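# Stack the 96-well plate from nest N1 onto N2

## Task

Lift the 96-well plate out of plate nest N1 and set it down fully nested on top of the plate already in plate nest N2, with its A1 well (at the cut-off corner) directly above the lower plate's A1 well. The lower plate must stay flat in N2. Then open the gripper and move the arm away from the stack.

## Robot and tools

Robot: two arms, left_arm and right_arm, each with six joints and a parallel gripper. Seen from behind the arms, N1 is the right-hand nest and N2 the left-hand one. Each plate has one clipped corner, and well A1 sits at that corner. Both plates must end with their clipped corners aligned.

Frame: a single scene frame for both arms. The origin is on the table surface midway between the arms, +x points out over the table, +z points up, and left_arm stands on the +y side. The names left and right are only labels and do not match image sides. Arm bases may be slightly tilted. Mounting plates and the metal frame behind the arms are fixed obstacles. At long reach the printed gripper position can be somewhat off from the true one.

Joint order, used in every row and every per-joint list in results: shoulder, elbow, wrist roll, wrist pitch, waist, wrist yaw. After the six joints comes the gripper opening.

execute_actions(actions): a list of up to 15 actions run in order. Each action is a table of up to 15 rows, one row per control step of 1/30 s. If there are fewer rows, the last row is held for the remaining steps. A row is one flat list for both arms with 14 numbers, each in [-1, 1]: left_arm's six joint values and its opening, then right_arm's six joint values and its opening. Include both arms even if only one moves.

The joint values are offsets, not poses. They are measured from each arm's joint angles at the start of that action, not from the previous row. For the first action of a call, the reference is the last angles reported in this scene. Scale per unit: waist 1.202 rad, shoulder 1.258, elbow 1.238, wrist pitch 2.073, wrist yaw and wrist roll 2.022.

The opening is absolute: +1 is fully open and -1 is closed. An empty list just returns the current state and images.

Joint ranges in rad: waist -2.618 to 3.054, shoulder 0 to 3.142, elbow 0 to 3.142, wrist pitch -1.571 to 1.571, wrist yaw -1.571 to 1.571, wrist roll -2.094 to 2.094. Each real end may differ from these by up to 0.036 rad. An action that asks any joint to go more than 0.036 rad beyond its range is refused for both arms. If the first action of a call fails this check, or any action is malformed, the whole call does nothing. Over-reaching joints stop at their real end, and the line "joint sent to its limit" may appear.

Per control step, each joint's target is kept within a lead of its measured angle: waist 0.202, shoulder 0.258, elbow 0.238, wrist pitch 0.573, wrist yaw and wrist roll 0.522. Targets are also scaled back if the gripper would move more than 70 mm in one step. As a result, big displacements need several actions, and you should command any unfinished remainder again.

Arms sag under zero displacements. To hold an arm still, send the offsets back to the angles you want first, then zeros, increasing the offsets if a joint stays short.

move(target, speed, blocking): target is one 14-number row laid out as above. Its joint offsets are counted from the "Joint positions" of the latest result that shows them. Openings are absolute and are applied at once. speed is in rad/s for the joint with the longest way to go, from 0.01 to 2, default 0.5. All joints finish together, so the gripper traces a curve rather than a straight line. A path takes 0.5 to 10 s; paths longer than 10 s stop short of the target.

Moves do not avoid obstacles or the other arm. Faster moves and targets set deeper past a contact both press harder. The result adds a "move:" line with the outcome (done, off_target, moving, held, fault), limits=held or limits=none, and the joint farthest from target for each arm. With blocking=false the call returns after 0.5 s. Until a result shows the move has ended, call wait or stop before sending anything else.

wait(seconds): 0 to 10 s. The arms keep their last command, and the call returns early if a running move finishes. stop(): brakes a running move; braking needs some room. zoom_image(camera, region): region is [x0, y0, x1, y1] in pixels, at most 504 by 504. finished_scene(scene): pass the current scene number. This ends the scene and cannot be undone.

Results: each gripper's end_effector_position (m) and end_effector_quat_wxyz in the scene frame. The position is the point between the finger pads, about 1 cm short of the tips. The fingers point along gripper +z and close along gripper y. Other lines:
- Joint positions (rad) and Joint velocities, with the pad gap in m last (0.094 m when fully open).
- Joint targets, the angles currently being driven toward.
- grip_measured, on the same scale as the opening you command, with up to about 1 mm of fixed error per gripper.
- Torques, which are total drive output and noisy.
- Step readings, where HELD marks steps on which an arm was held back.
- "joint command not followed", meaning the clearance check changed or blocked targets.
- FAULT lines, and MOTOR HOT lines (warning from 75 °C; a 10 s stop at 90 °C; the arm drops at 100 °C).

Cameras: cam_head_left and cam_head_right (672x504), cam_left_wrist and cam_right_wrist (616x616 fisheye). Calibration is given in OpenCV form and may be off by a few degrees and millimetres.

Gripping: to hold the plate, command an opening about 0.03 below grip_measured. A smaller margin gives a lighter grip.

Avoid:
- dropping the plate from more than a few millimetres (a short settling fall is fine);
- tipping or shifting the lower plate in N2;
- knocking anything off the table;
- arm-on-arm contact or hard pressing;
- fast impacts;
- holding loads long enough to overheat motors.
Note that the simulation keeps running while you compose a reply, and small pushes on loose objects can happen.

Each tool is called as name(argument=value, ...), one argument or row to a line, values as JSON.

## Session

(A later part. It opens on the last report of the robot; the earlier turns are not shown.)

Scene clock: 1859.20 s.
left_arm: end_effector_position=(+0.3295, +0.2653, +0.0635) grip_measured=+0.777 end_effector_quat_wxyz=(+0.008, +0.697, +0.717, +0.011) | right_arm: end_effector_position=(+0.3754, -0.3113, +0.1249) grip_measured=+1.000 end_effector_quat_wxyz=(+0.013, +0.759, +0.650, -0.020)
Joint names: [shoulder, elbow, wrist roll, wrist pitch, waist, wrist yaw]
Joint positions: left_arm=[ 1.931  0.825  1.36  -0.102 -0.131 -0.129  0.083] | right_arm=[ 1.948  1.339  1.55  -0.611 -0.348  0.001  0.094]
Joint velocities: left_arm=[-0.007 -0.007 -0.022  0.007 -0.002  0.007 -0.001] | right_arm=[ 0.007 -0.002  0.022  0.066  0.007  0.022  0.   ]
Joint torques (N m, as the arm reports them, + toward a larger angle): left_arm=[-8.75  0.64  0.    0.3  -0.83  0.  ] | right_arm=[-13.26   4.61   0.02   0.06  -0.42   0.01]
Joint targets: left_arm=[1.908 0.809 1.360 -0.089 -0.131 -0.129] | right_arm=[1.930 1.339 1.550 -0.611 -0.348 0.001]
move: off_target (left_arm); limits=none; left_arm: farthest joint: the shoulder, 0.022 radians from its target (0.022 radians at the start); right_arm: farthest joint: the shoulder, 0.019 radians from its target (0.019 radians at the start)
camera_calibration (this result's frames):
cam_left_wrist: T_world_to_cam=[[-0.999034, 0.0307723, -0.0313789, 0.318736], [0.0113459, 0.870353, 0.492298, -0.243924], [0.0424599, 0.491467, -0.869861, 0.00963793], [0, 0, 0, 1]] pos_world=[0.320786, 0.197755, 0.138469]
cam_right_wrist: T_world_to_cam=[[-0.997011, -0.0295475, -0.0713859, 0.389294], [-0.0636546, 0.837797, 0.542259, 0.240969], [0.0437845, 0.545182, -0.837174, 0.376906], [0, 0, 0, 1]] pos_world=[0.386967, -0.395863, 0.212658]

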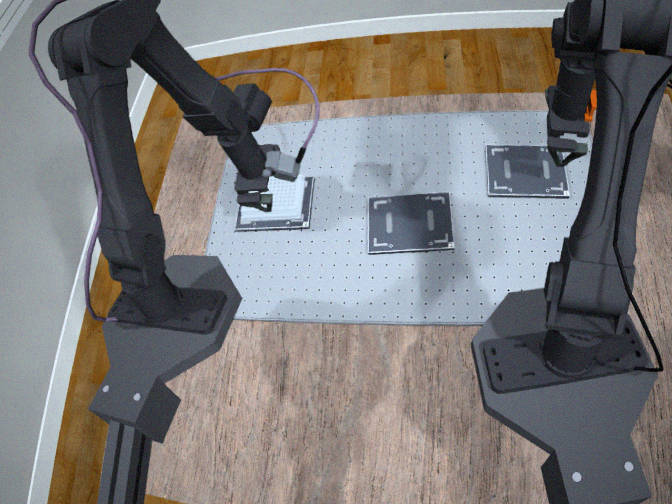

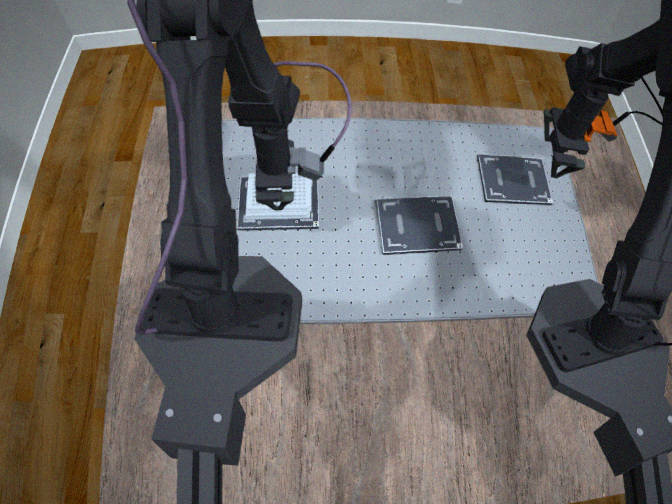

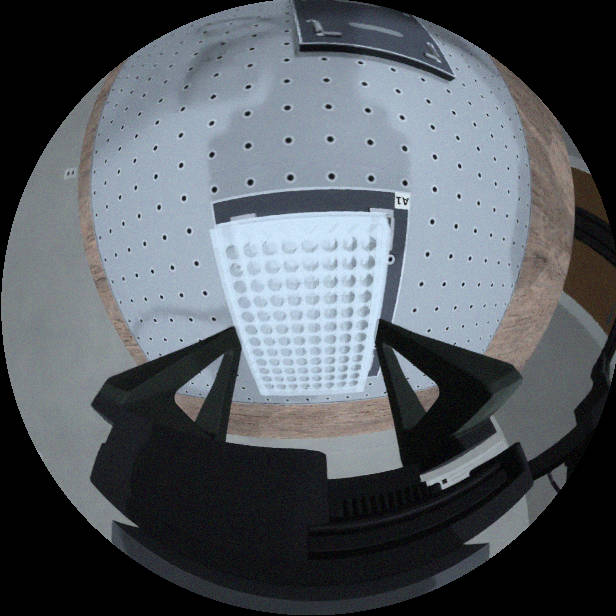

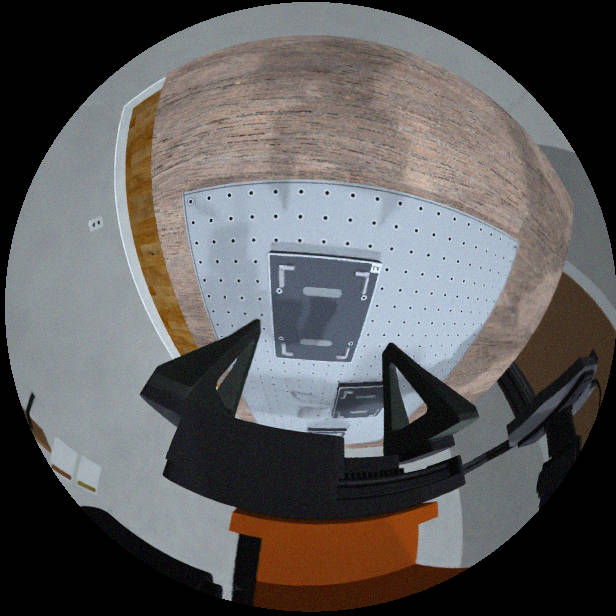

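move(
  target=[-0.018,-0.013,0,-0.014,0,0,0.78, -0.015,0,0,0,0,0,1],
  speed=0.02,
)

zoom_image(
  camera="cam_left_wrist",
  region=[195, 185, 275, 265],
)

zoom_image(
  camera="cam_left_wrist",
  region=[340, 180, 420, 260],
)

Scene clock: 1871.33 s.
left_arm: end_effector_position=(+0.3271, +0.2657, +0.0635) grip_measured=+0.777 end_effector_quat_wxyz=(+0.004, +0.698, +0.716, +0.008) | right_arm: end_effector_position=(+0.3754, -0.3113, +0.1249) grip_measured=+1.000 end_effector_quat_wxyz=(+0.013, +0.759, +0.650, -0.020)
Joint names: [shoulder, elbow, wrist roll, wrist pitch, waist, wrist yaw]
Joint positions: left_arm=[ 1.931  0.825  1.36  -0.112 -0.131 -0.129  0.083] | right_arm=[ 1.948  1.339  1.55  -0.611 -0.348  0.001  0.094]
Joint velocities: left_arm=[-0.007 -0.007 -0.022 -0.022 -0.002  0.066 -0.   ] | right_arm=[ 0.007 -0.007 -0.022  0.022  0.002  0.022  0.   ]
Joint torques (N m, as the arm reports them, + toward a larger angle): left_arm=[-8.74  0.64  0.   -0.01 -0.83  0.01] | right_arm=[-13.25   4.62   0.     0.06  -0.41   0.01]
Joint targets: left_arm=[1.908 0.809 1.360 -0.131 -0.131 -0.129] | right_arm=[1.930 1.339 1.550 -0.611 -0.348 0.001]
move: off_target (left_arm); limits=none; left_arm: farthest joint: the shoulder, 0.022 radians from its target (0.022 radians at the start); right_arm: farthest joint: the shoulder, 0.019 radians from its target (0.019 radians at the start)
camera_calibration (this result's frames):
cam_left_wrist: T_world_to_cam=[[-0.999253, 0.0319962, -0.0216514, 0.315443], [0.0171413, 0.869438, 0.493744, -0.246007], [0.0346224, 0.493004, -0.869338, 0.0116011], [0, 0, 0, 1]] pos_world=[0.319022, 0.198076, 0.13838]
cam_right_wrist: T_world_to_cam=[[-0.997011, -0.0295475, -0.0713859, 0.389294], [-0.0636546, 0.837797, 0.542259, 0.240969], [0.0437845, 0.545182, -0.837174, 0.376906], [0, 0, 0, 1]] pos_world=[0.386967, -0.395863, 0.212658]

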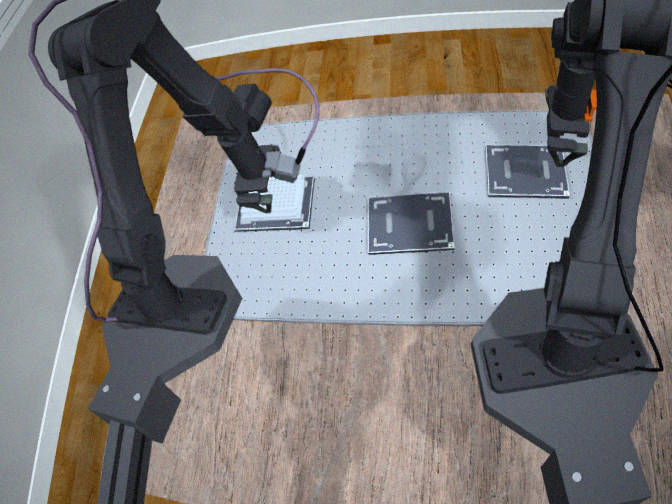

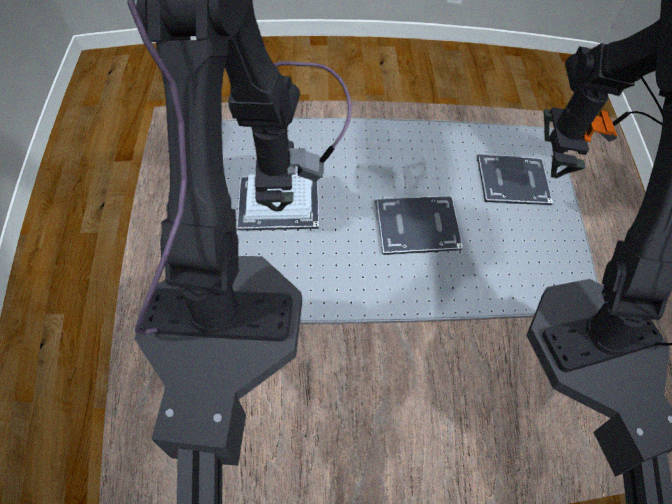

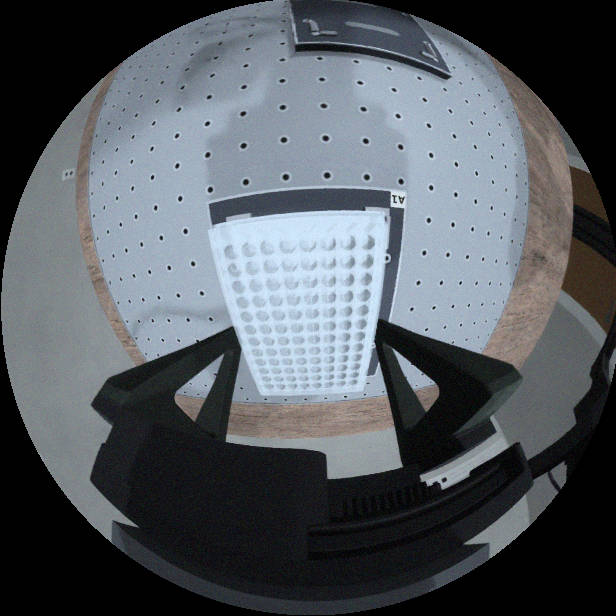

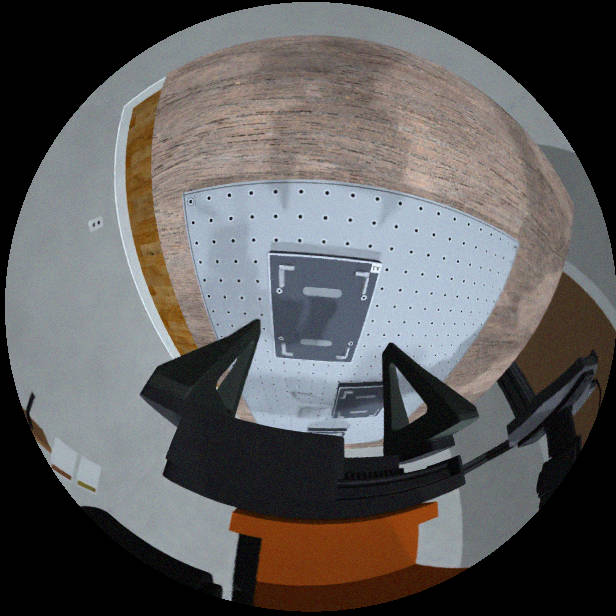

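Region (195, 185, 275, 265) of cam_left_wrist's 616x616 image, scaled by 6.300, with more detail than that image has.

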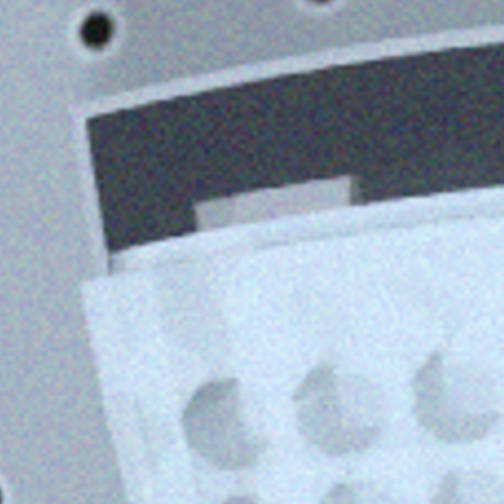

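Region (340, 180, 420, 260) of cam_left_wrist's 616x616 image, scaled by 6.300, with more detail than that image has.

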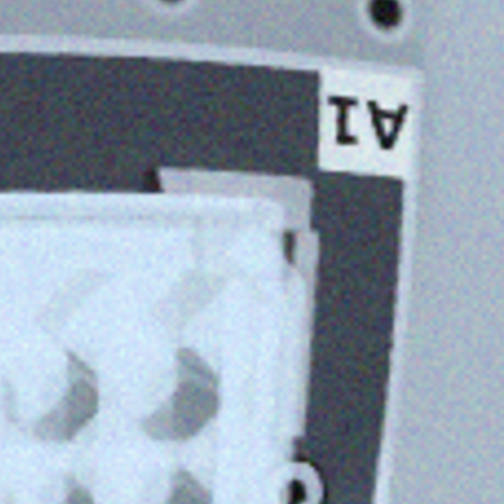

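move(
  target=[-0.018,-0.013,0,-0.014,0,0,0.78, -0.015,0,0,0,0,0,1],
  speed=0.02,
)

zoom_image(
  camera="cam_left_wrist",
  region=[195, 185, 275, 265],
)

zoom_image(
  camera="cam_left_wrist",
  region=[330, 175, 410, 255],
)

Scene clock: 1887.53 s.
left_arm: end_effector_position=(+0.3248, +0.2662, +0.0635) grip_measured=+0.777 end_effector_quat_wxyz=(-0.000, +0.698, +0.716, +0.006) | right_arm: end_effector_position=(+0.3754, -0.3113, +0.1249) grip_measured=+1.000 end_effector_quat_wxyz=(+0.013, +0.759, +0.650, -0.020)
Joint names: [shoulder, elbow, wrist roll, wrist pitch, waist, wrist yaw]
Joint positions: left_arm=[ 1.931  0.825  1.36  -0.121 -0.131 -0.129  0.083] | right_arm=[ 1.948  1.339  1.55  -0.611 -0.348  0.001  0.094]
Joint velocities: left_arm=[ 0.012 -0.017  0.066  0.022  0.007  0.007  0.   ] | right_arm=[-0.007 -0.002 -0.022 -0.037 -0.007 -0.037  0.   ]
Joint torques (N m, as the arm reports them, + toward a larger angle): left_arm=[-8.73  0.62  0.   -0.04 -0.84  0.01] | right_arm=[-13.23   4.62   0.01   0.07  -0.4    0.01]
Joint targets: left_arm=[1.908 0.809 1.360 -0.141 -0.131 -0.129] | right_arm=[1.930 1.339 1.550 -0.611 -0.348 0.001]
move: off_target (left_arm); limits=none; left_arm: farthest joint: the shoulder, 0.022 radians from its target (0.022 radians at the start); right_arm: farthest joint: the shoulder, 0.019 radians from its target (0.019 radians at the start)
camera_calibration (this result's frames):
cam_left_wrist: T_world_to_cam=[[-0.999375, 0.0331565, -0.0122943, 0.31225], [0.0227257, 0.86855, 0.495079, -0.247995], [0.0270933, 0.49449, -0.868761, 0.0134614], [0, 0, 0, 1]] pos_world=[0.317326, 0.198387, 0.138311]
cam_right_wrist: T_world_to_cam=[[-0.997011, -0.0295475, -0.0713859, 0.389294], [-0.0636546, 0.837797, 0.542259, 0.240969], [0.0437845, 0.545182, -0.837174, 0.376906], [0, 0, 0, 1]] pos_world=[0.386967, -0.395863, 0.212658]

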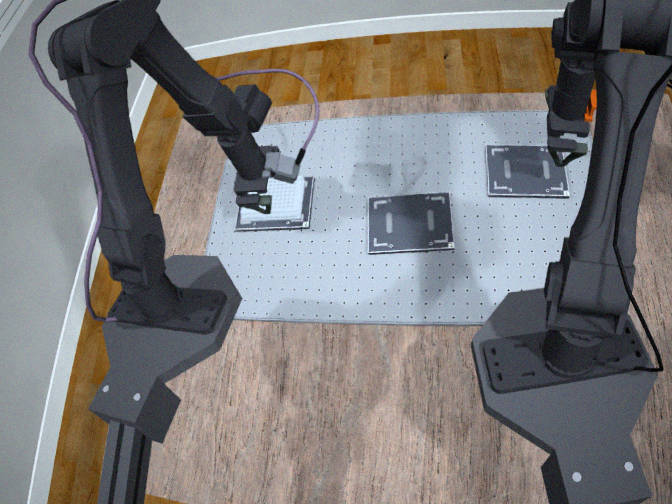

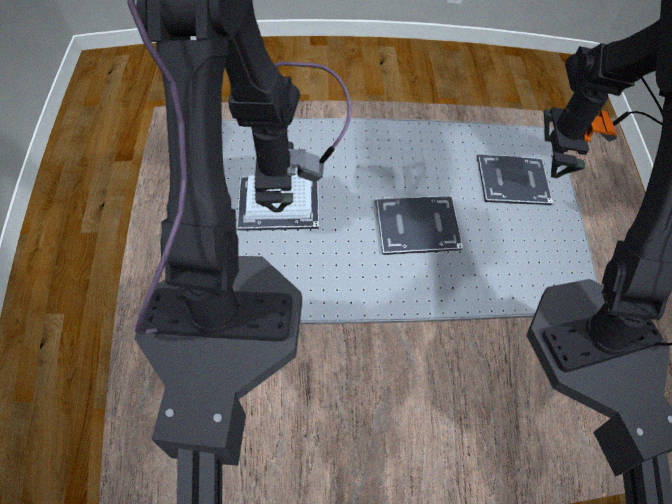

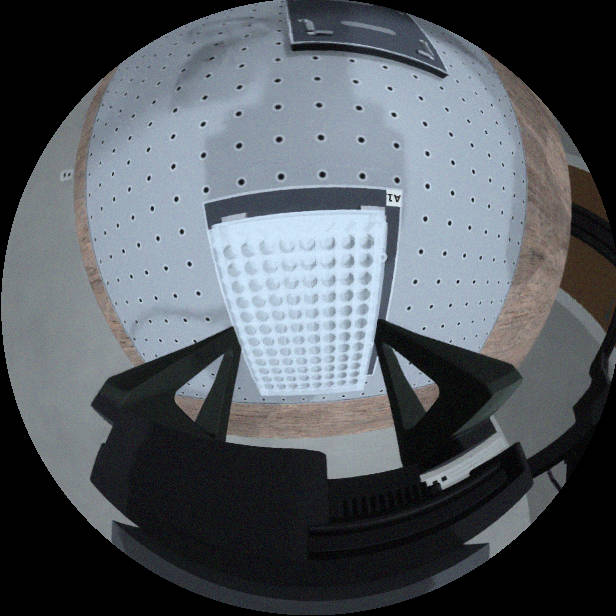

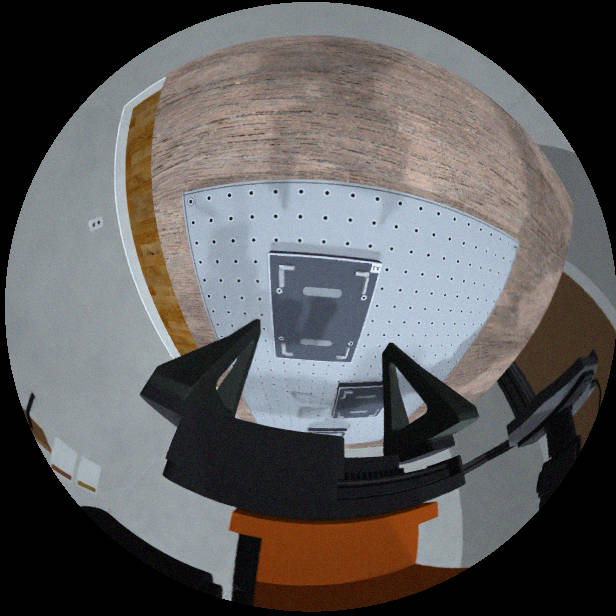

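Region (195, 185, 275, 265) of cam_left_wrist's 616x616 image, scaled by 6.300, with more detail than that image has.

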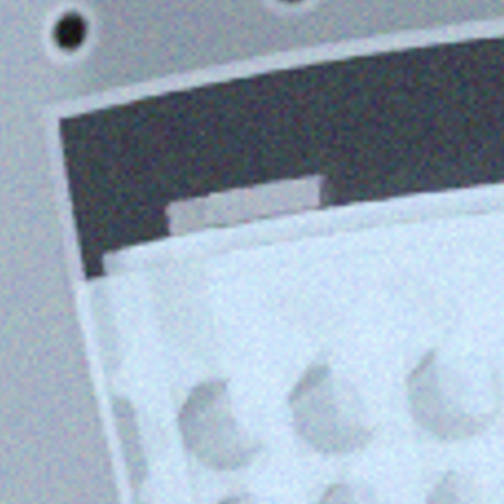

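Region (330, 175, 410, 255) of cam_left_wrist's 616x616 image, scaled by 6.300, with more detail than that image has.

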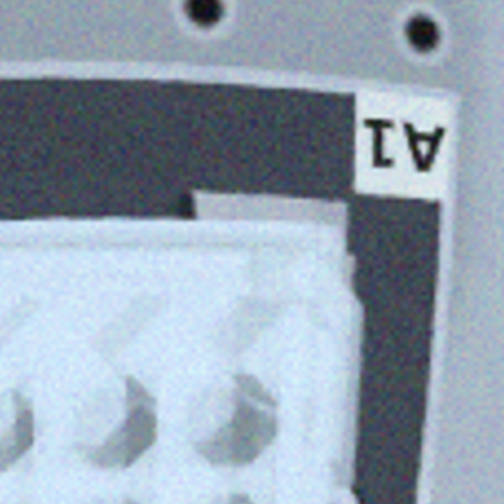

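zoom_image(
  camera="cam_head_right",
  region=[225, 160, 335, 245],
)

Region (225, 160, 335, 245) of cam_head_right's 672x504 image, scaled by 4.582, with more detail than that image has; it fills the top 389 rows of this view, and the rest is white.

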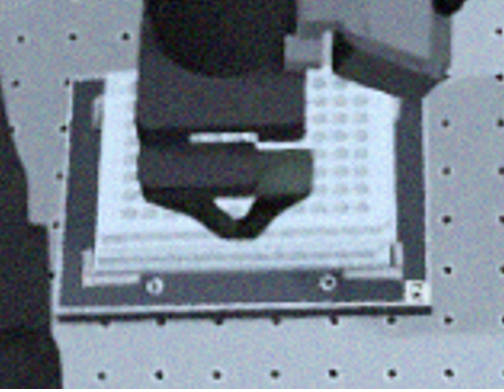

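execute_actions(
  actions=[
    [[-0.018,-0.013,0,-0.003,0,0,0.72,-0.015,0,0,0,0,0,1],[-0.018,-0.013,0,-0.003,0,0,0.71,-0.015,0,0,0,0,0,1],[-0.018,-0.013,0,-0.003,0,0,0.70,-0.015,0,0,0,0,0,1],[-0.018,-0.013,0,-0.003,0,0,0.69,-0.015,0,0,0,0,0,1],[-0.018,-0.013,0,-0.003,0,0,0.68,-0.015,0,0,0,0,0,1],[-0.018,-0.013,0,-0.003,0,0,0.67,-0.015,0,0,0,0,0,1],[-0.018,-0.013,0,-0.003,0,0,0.665,-0.015,0,0,0,0,0,1]],
  ],
)

Scene clock: 1964.57 s.
left_arm: end_effector_position=(+0.3247, +0.2662, +0.0635) grip_measured=+0.694 end_effector_quat_wxyz=(-0.000, +0.698, +0.716, +0.006) | right_arm: end_effector_position=(+0.3754, -0.3113, +0.1249) grip_measured=+1.000 end_effector_quat_wxyz=(+0.013, +0.759, +0.650, -0.020)
Joint names: [shoulder, elbow, wrist roll, wrist pitch, waist, wrist yaw]
Joint positions: left_arm=[ 1.931  0.825  1.36  -0.122 -0.131 -0.129  0.08 ] | right_arm=[ 1.948  1.339  1.55  -0.611 -0.348  0.001  0.094]
Joint velocities: left_arm=[-0.017 -0.017 -0.066 -0.051  0.002  0.007  0.   ] | right_arm=[-0.002 -0.002 -0.007 -0.037 -0.002 -0.037  0.   ]
Joint torques (N m, as the arm reports them, + toward a larger angle): left_arm=[-8.72  0.62  0.    0.09 -0.83  0.01] | right_arm=[-13.26   4.63   0.01   0.07  -0.43   0.01]
Joint targets: left_arm=[1.908 0.809 1.360 -0.128 -0.131 -0.129] | right_arm=[1.930 1.339 1.550 -0.611 -0.348 0.001]
Step readings (joint positions):
0: left_arm=[1.931 0.825 1.360 -0.122 -0.131 -0.129] | right_arm=[1.948 1.339 1.550 -0.611 -0.348 0.001]
1: left_arm=[1.931 0.825 1.360 -0.122 -0.131 -0.129] | right_arm=[1.948 1.339 1.550 -0.611 -0.348 0.001]
2: left_arm=[1.931 0.825 1.360 -0.122 -0.131 -0.129] | right_arm=[1.948 1.339 1.550 -0.611 -0.348 0.001]
4: left_arm=[1.931 0.825 1.360 -0.122 -0.131 -0.129] | right_arm=[1.948 1.339 1.550 -0.611 -0.348 0.001]
8: left_arm=[1.931 0.825 1.360 -0.122 -0.131 -0.129] | right_arm=[1.948 1.339 1.550 -0.611 -0.348 0.001]
15: Joint positions above
camera_calibration (this result's frames):
cam_left_wrist: T_world_to_cam=[[-0.999378, 0.0332026, -0.0119199, 0.312122], [0.0229493, 0.868515, 0.495132, -0.248074], [0.0267923, 0.49455, -0.868736, 0.0135353], [0, 0, 0, 1]] pos_world=[0.317258, 0.198399, 0.138309]
cam_right_wrist: T_world_to_cam=[[-0.997011, -0.0295475, -0.0713859, 0.389294], [-0.0636546, 0.837797, 0.542259, 0.240969], [0.0437845, 0.545182, -0.837174, 0.376906], [0, 0, 0, 1]] pos_world=[0.386967, -0.395863, 0.212658]

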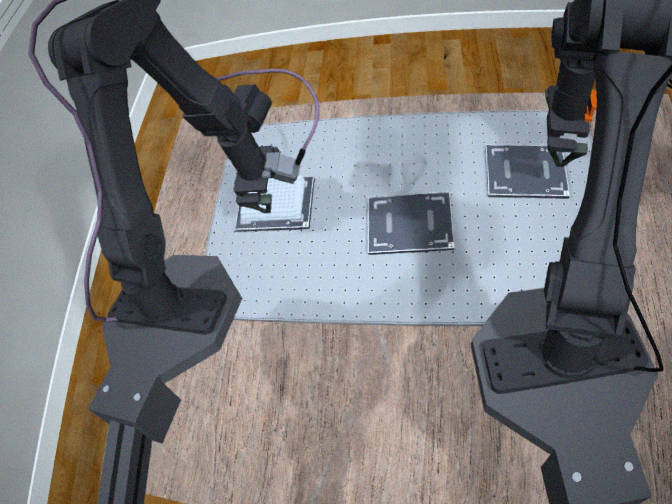

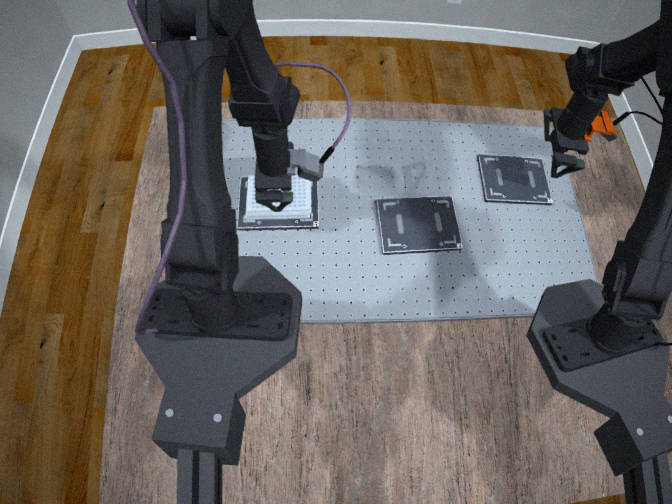

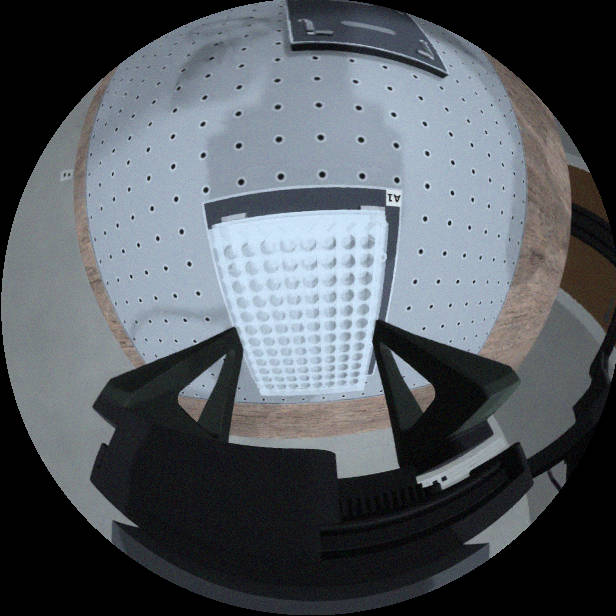

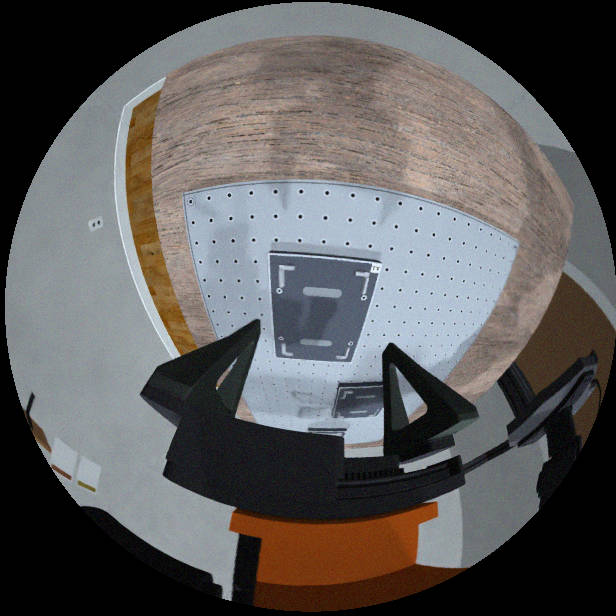

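Gripped. Zoom to measure.

zoom_image(
  camera="cam_left_wrist",
  region=[195, 185, 275, 265],
)

zoom_image(
  camera="cam_left_wrist",
  region=[330, 175, 410, 255],
)

Region (195, 185, 275, 265) of cam_left_wrist's 616x616 image, scaled by 6.300, with more detail than that image has.

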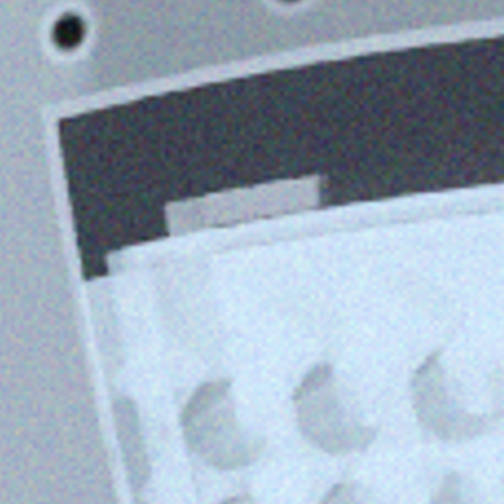

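Region (330, 175, 410, 255) of cam_left_wrist's 616x616 image, scaled by 6.300, with more detail than that image has.

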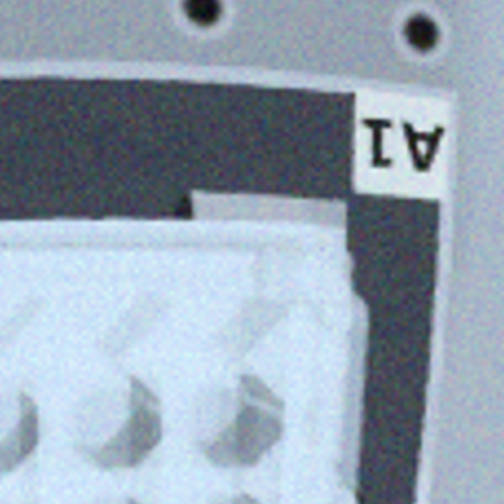

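move(
  target=[-0.018,-0.013,0.011,-0.003,0,-0.0022,0.665, -0.015,0,0,0,0,0,1],
  speed=0.02,
)

zoom_image(
  camera="cam_left_wrist",
  region=[195, 185, 275, 265],
)

zoom_image(
  camera="cam_left_wrist",
  region=[330, 175, 410, 255],
)

Scene clock: 1975.63 s.
left_arm: end_effector_position=(+0.3248, +0.2667, +0.0635) grip_measured=+0.694 end_effector_quat_wxyz=(-0.001, +0.703, +0.711, +0.007) | right_arm: end_effector_position=(+0.3754, -0.3113, +0.1249) grip_measured=+1.000 end_effector_quat_wxyz=(+0.013, +0.759, +0.650, -0.020)
Joint names: [shoulder, elbow, wrist roll, wrist pitch, waist, wrist yaw]
Joint positions: left_arm=[ 1.931  0.825  1.374 -0.122 -0.131 -0.132  0.08 ] | right_arm=[ 1.948  1.339  1.55  -0.611 -0.348  0.001  0.094]
Joint velocities: left_arm=[-0.017 -0.012  0.022 -0.037 -0.022 -0.037  0.001] | right_arm=[-0.012 -0.007 -0.066  0.051  0.012 -0.051  0.   ]
Joint torques (N m, as the arm reports them, + toward a larger angle): left_arm=[-8.73  0.61  0.08  0.09 -0.83 -0.01] | right_arm=[-13.25   4.63   0.01   0.07  -0.42  -0.01]
Joint targets: left_arm=[1.908 0.809 1.383 -0.128 -0.131 -0.133] | right_arm=[1.930 1.339 1.550 -0.611 -0.348 0.001]
move: off_target (left_arm); limits=none; left_arm: farthest joint: the shoulder, 0.022 radians from its target (0.022 radians at the start); right_arm: farthest joint: the shoulder, 0.019 radians from its target (0.019 radians at the start)
camera_calibration (this result's frames):
cam_left_wrist: T_world_to_cam=[[-0.998805, 0.0473246, -0.0122157, 0.30827], [0.0349703, 0.866566, 0.497836, -0.252101], [0.0341456, 0.496814, -0.867185, 0.0101827], [0, 0, 0, 1]] pos_world=[0.31637, 0.198814, 0.138101]
cam_right_wrist: T_world_to_cam=[[-0.997011, -0.0295475, -0.0713859, 0.389294], [-0.0636546, 0.837797, 0.542259, 0.240969], [0.0437845, 0.545182, -0.837174, 0.376906], [0, 0, 0, 1]] pos_world=[0.386967, -0.395863, 0.212658]

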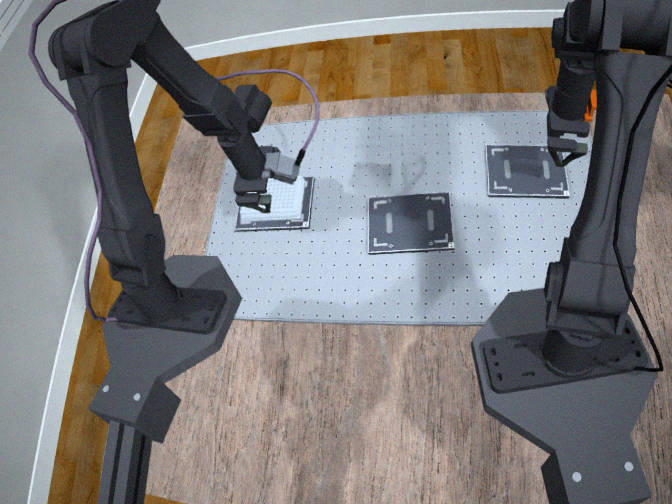

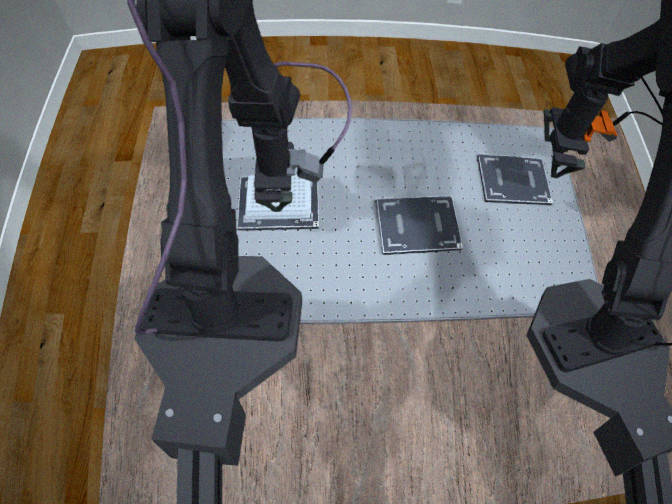

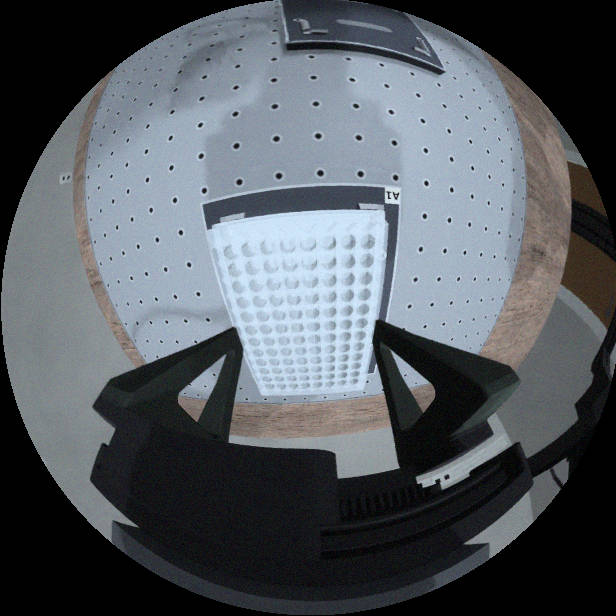

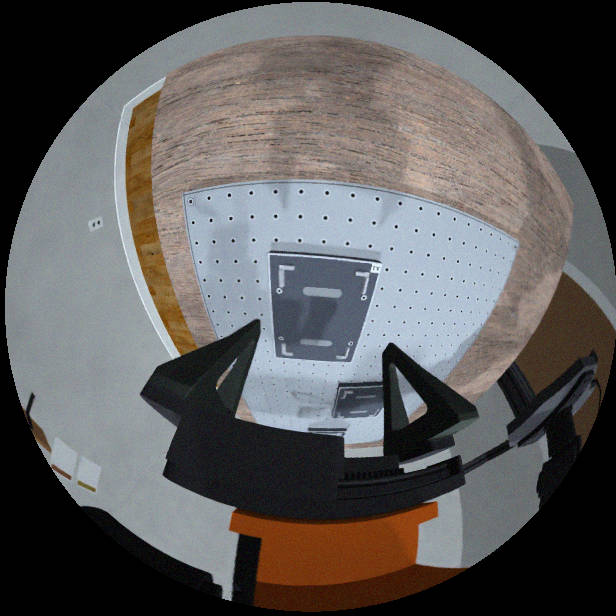

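Region (195, 185, 275, 265) of cam_left_wrist's 616x616 image, scaled by 6.300, with more detail than that image has.

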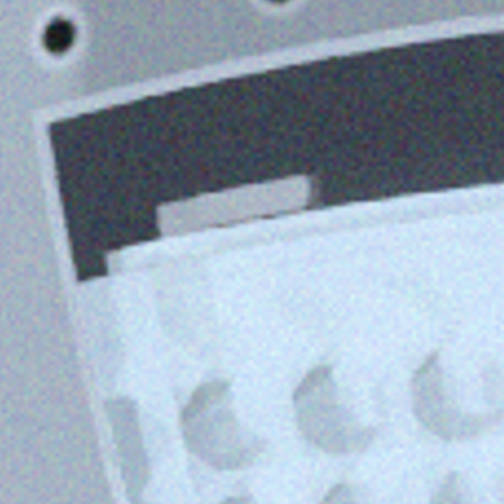

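Region (330, 175, 410, 255) of cam_left_wrist's 616x616 image, scaled by 6.300, with more detail than that image has.

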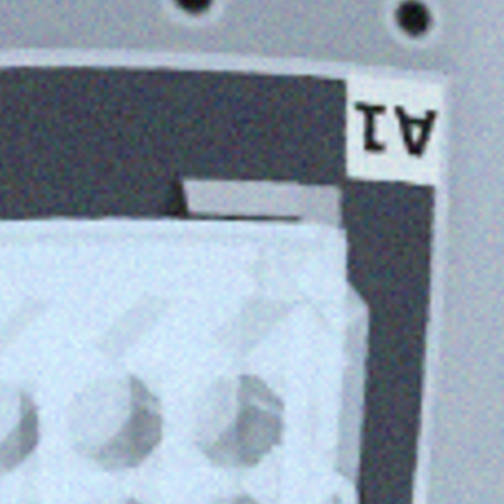

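execute_actions(
  actions=[
    [[-0.018,-0.013,0,-0.003,0,0,0.665,-0.015,0,0,0,0,0,1]],
  ],
)

zoom_image(
  camera="cam_left_wrist",
  region=[195, 185, 275, 265],
)

zoom_image(
  camera="cam_left_wrist",
  region=[330, 175, 410, 255],
)

Scene clock: 1981.20 s.
left_arm: end_effector_position=(+0.3248, +0.2667, +0.0635) grip_measured=+0.694 end_effector_quat_wxyz=(-0.001, +0.703, +0.711, +0.007) | right_arm: end_effector_position=(+0.3754, -0.3113, +0.1249) grip_measured=+1.000 end_effector_quat_wxyz=(+0.013, +0.759, +0.650, -0.020)
Joint names: [shoulder, elbow, wrist roll, wrist pitch, waist, wrist yaw]
Joint positions: left_arm=[ 1.931  0.825  1.375 -0.122 -0.131 -0.132  0.08 ] | right_arm=[ 1.948  1.339  1.55  -0.611 -0.348  0.001  0.094]
Joint velocities: left_arm=[-0.002  0.002 -0.007  0.007  0.007 -0.051 -0.001] | right_arm=[ 0.007  0.017  0.022  0.066 -0.002 -0.007  0.   ]
Joint torques (N m, as the arm reports them, + toward a larger angle): left_arm=[-8.72  0.61  0.    0.09 -0.83  0.  ] | right_arm=[-13.25   4.64   0.01   0.07  -0.39   0.  ]
Joint targets: left_arm=[1.908 0.809 1.374 -0.128 -0.131 -0.132] | right_arm=[1.930 1.339 1.550 -0.611 -0.348 0.001]
Step readings (joint positions):
0: left_arm=[1.931 0.825 1.375 -0.122 -0.131 -0.132] | right_arm=[1.948 1.339 1.550 -0.611 -0.348 0.001]
1: left_arm=[1.931 0.825 1.375 -0.122 -0.131 -0.132] | right_arm=[1.948 1.339 1.550 -0.611 -0.348 0.001]
2: left_arm=[1.931 0.825 1.375 -0.122 -0.131 -0.132] | right_arm=[1.948 1.339 1.550 -0.611 -0.348 0.001]
4: left_arm=[1.931 0.825 1.375 -0.122 -0.131 -0.132] | right_arm=[1.948 1.339 1.550 -0.611 -0.348 0.001]
8: left_arm=[1.931 0.825 1.375 -0.122 -0.131 -0.132] | right_arm=[1.948 1.339 1.550 -0.611 -0.348 0.001]
15: Joint positions above
camera_calibration (this result's frames):
cam_left_wrist: T_world_to_cam=[[-0.998787, 0.0477056, -0.0122111, 0.308162], [0.035303, 0.866551, 0.497839, -0.252205], [0.0343313, 0.496803, -0.867184, 0.0101251], [0, 0, 0, 1]] pos_world=[0.316345, 0.198817, 0.138101]
cam_right_wrist: T_world_to_cam=[[-0.997011, -0.0295475, -0.0713859, 0.389294], [-0.0636546, 0.837797, 0.542259, 0.240969], [0.0437845, 0.545182, -0.837174, 0.376906], [0, 0, 0, 1]] pos_world=[0.386967, -0.395863, 0.212658]

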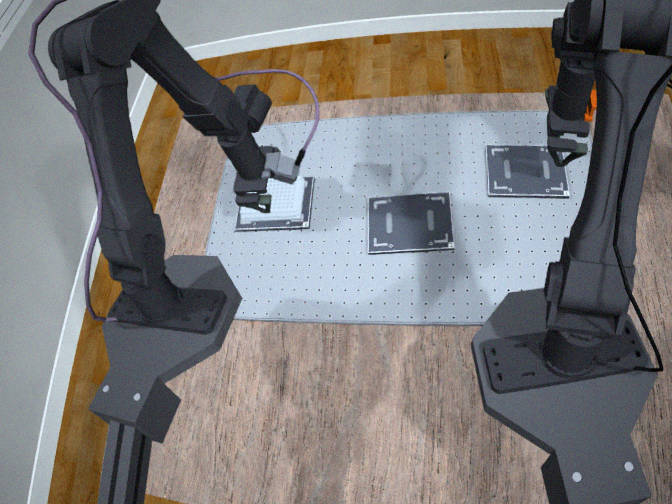

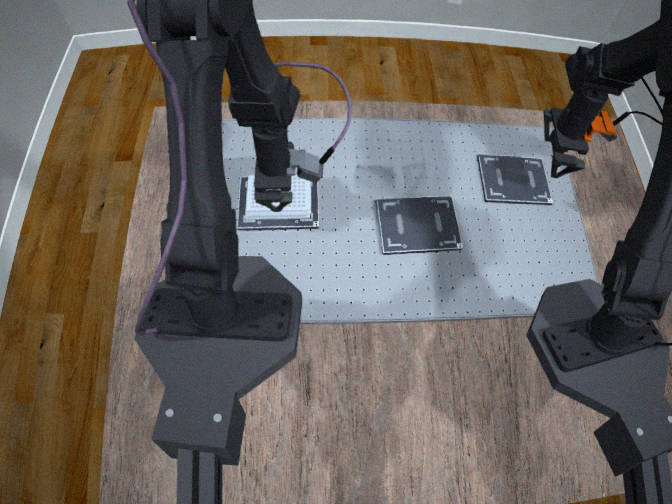

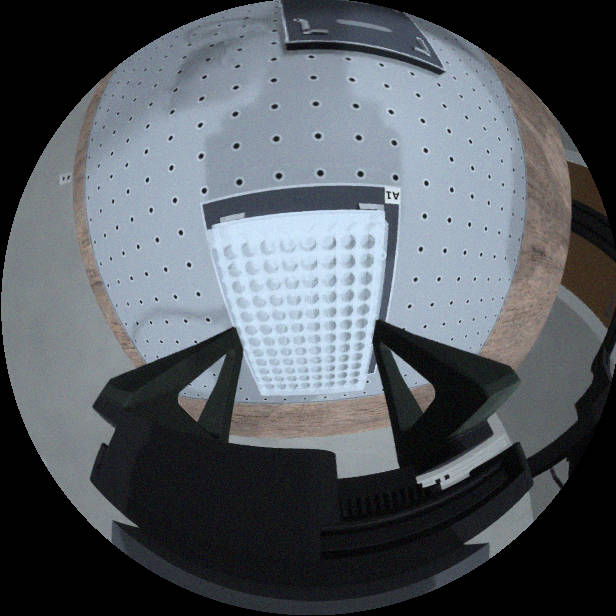

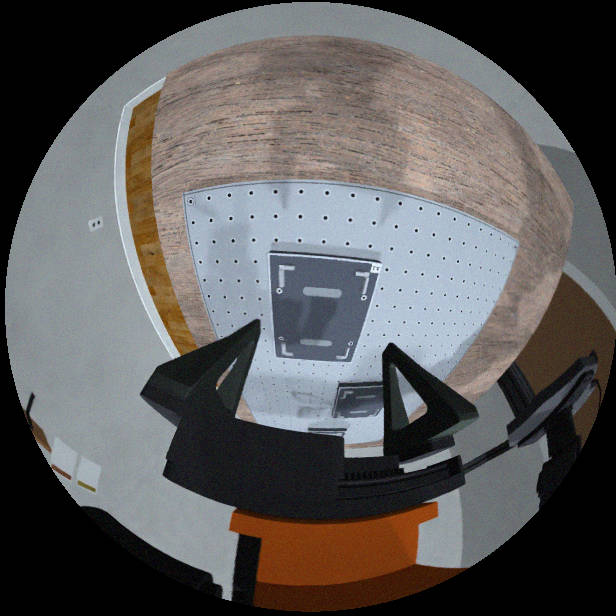

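Region (195, 185, 275, 265) of cam_left_wrist's 616x616 image, scaled by 6.300, with more detail than that image has.

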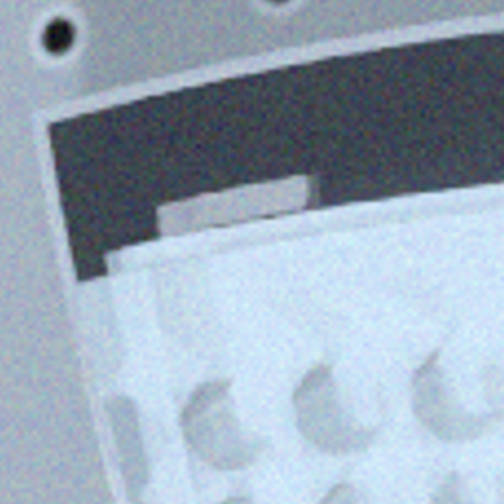

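Region (330, 175, 410, 255) of cam_left_wrist's 616x616 image, scaled by 6.300, with more detail than that image has.

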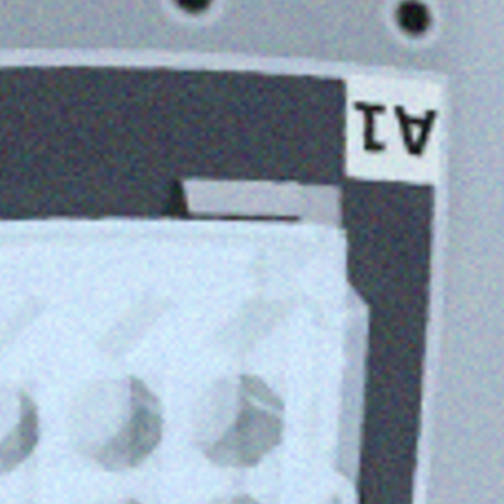

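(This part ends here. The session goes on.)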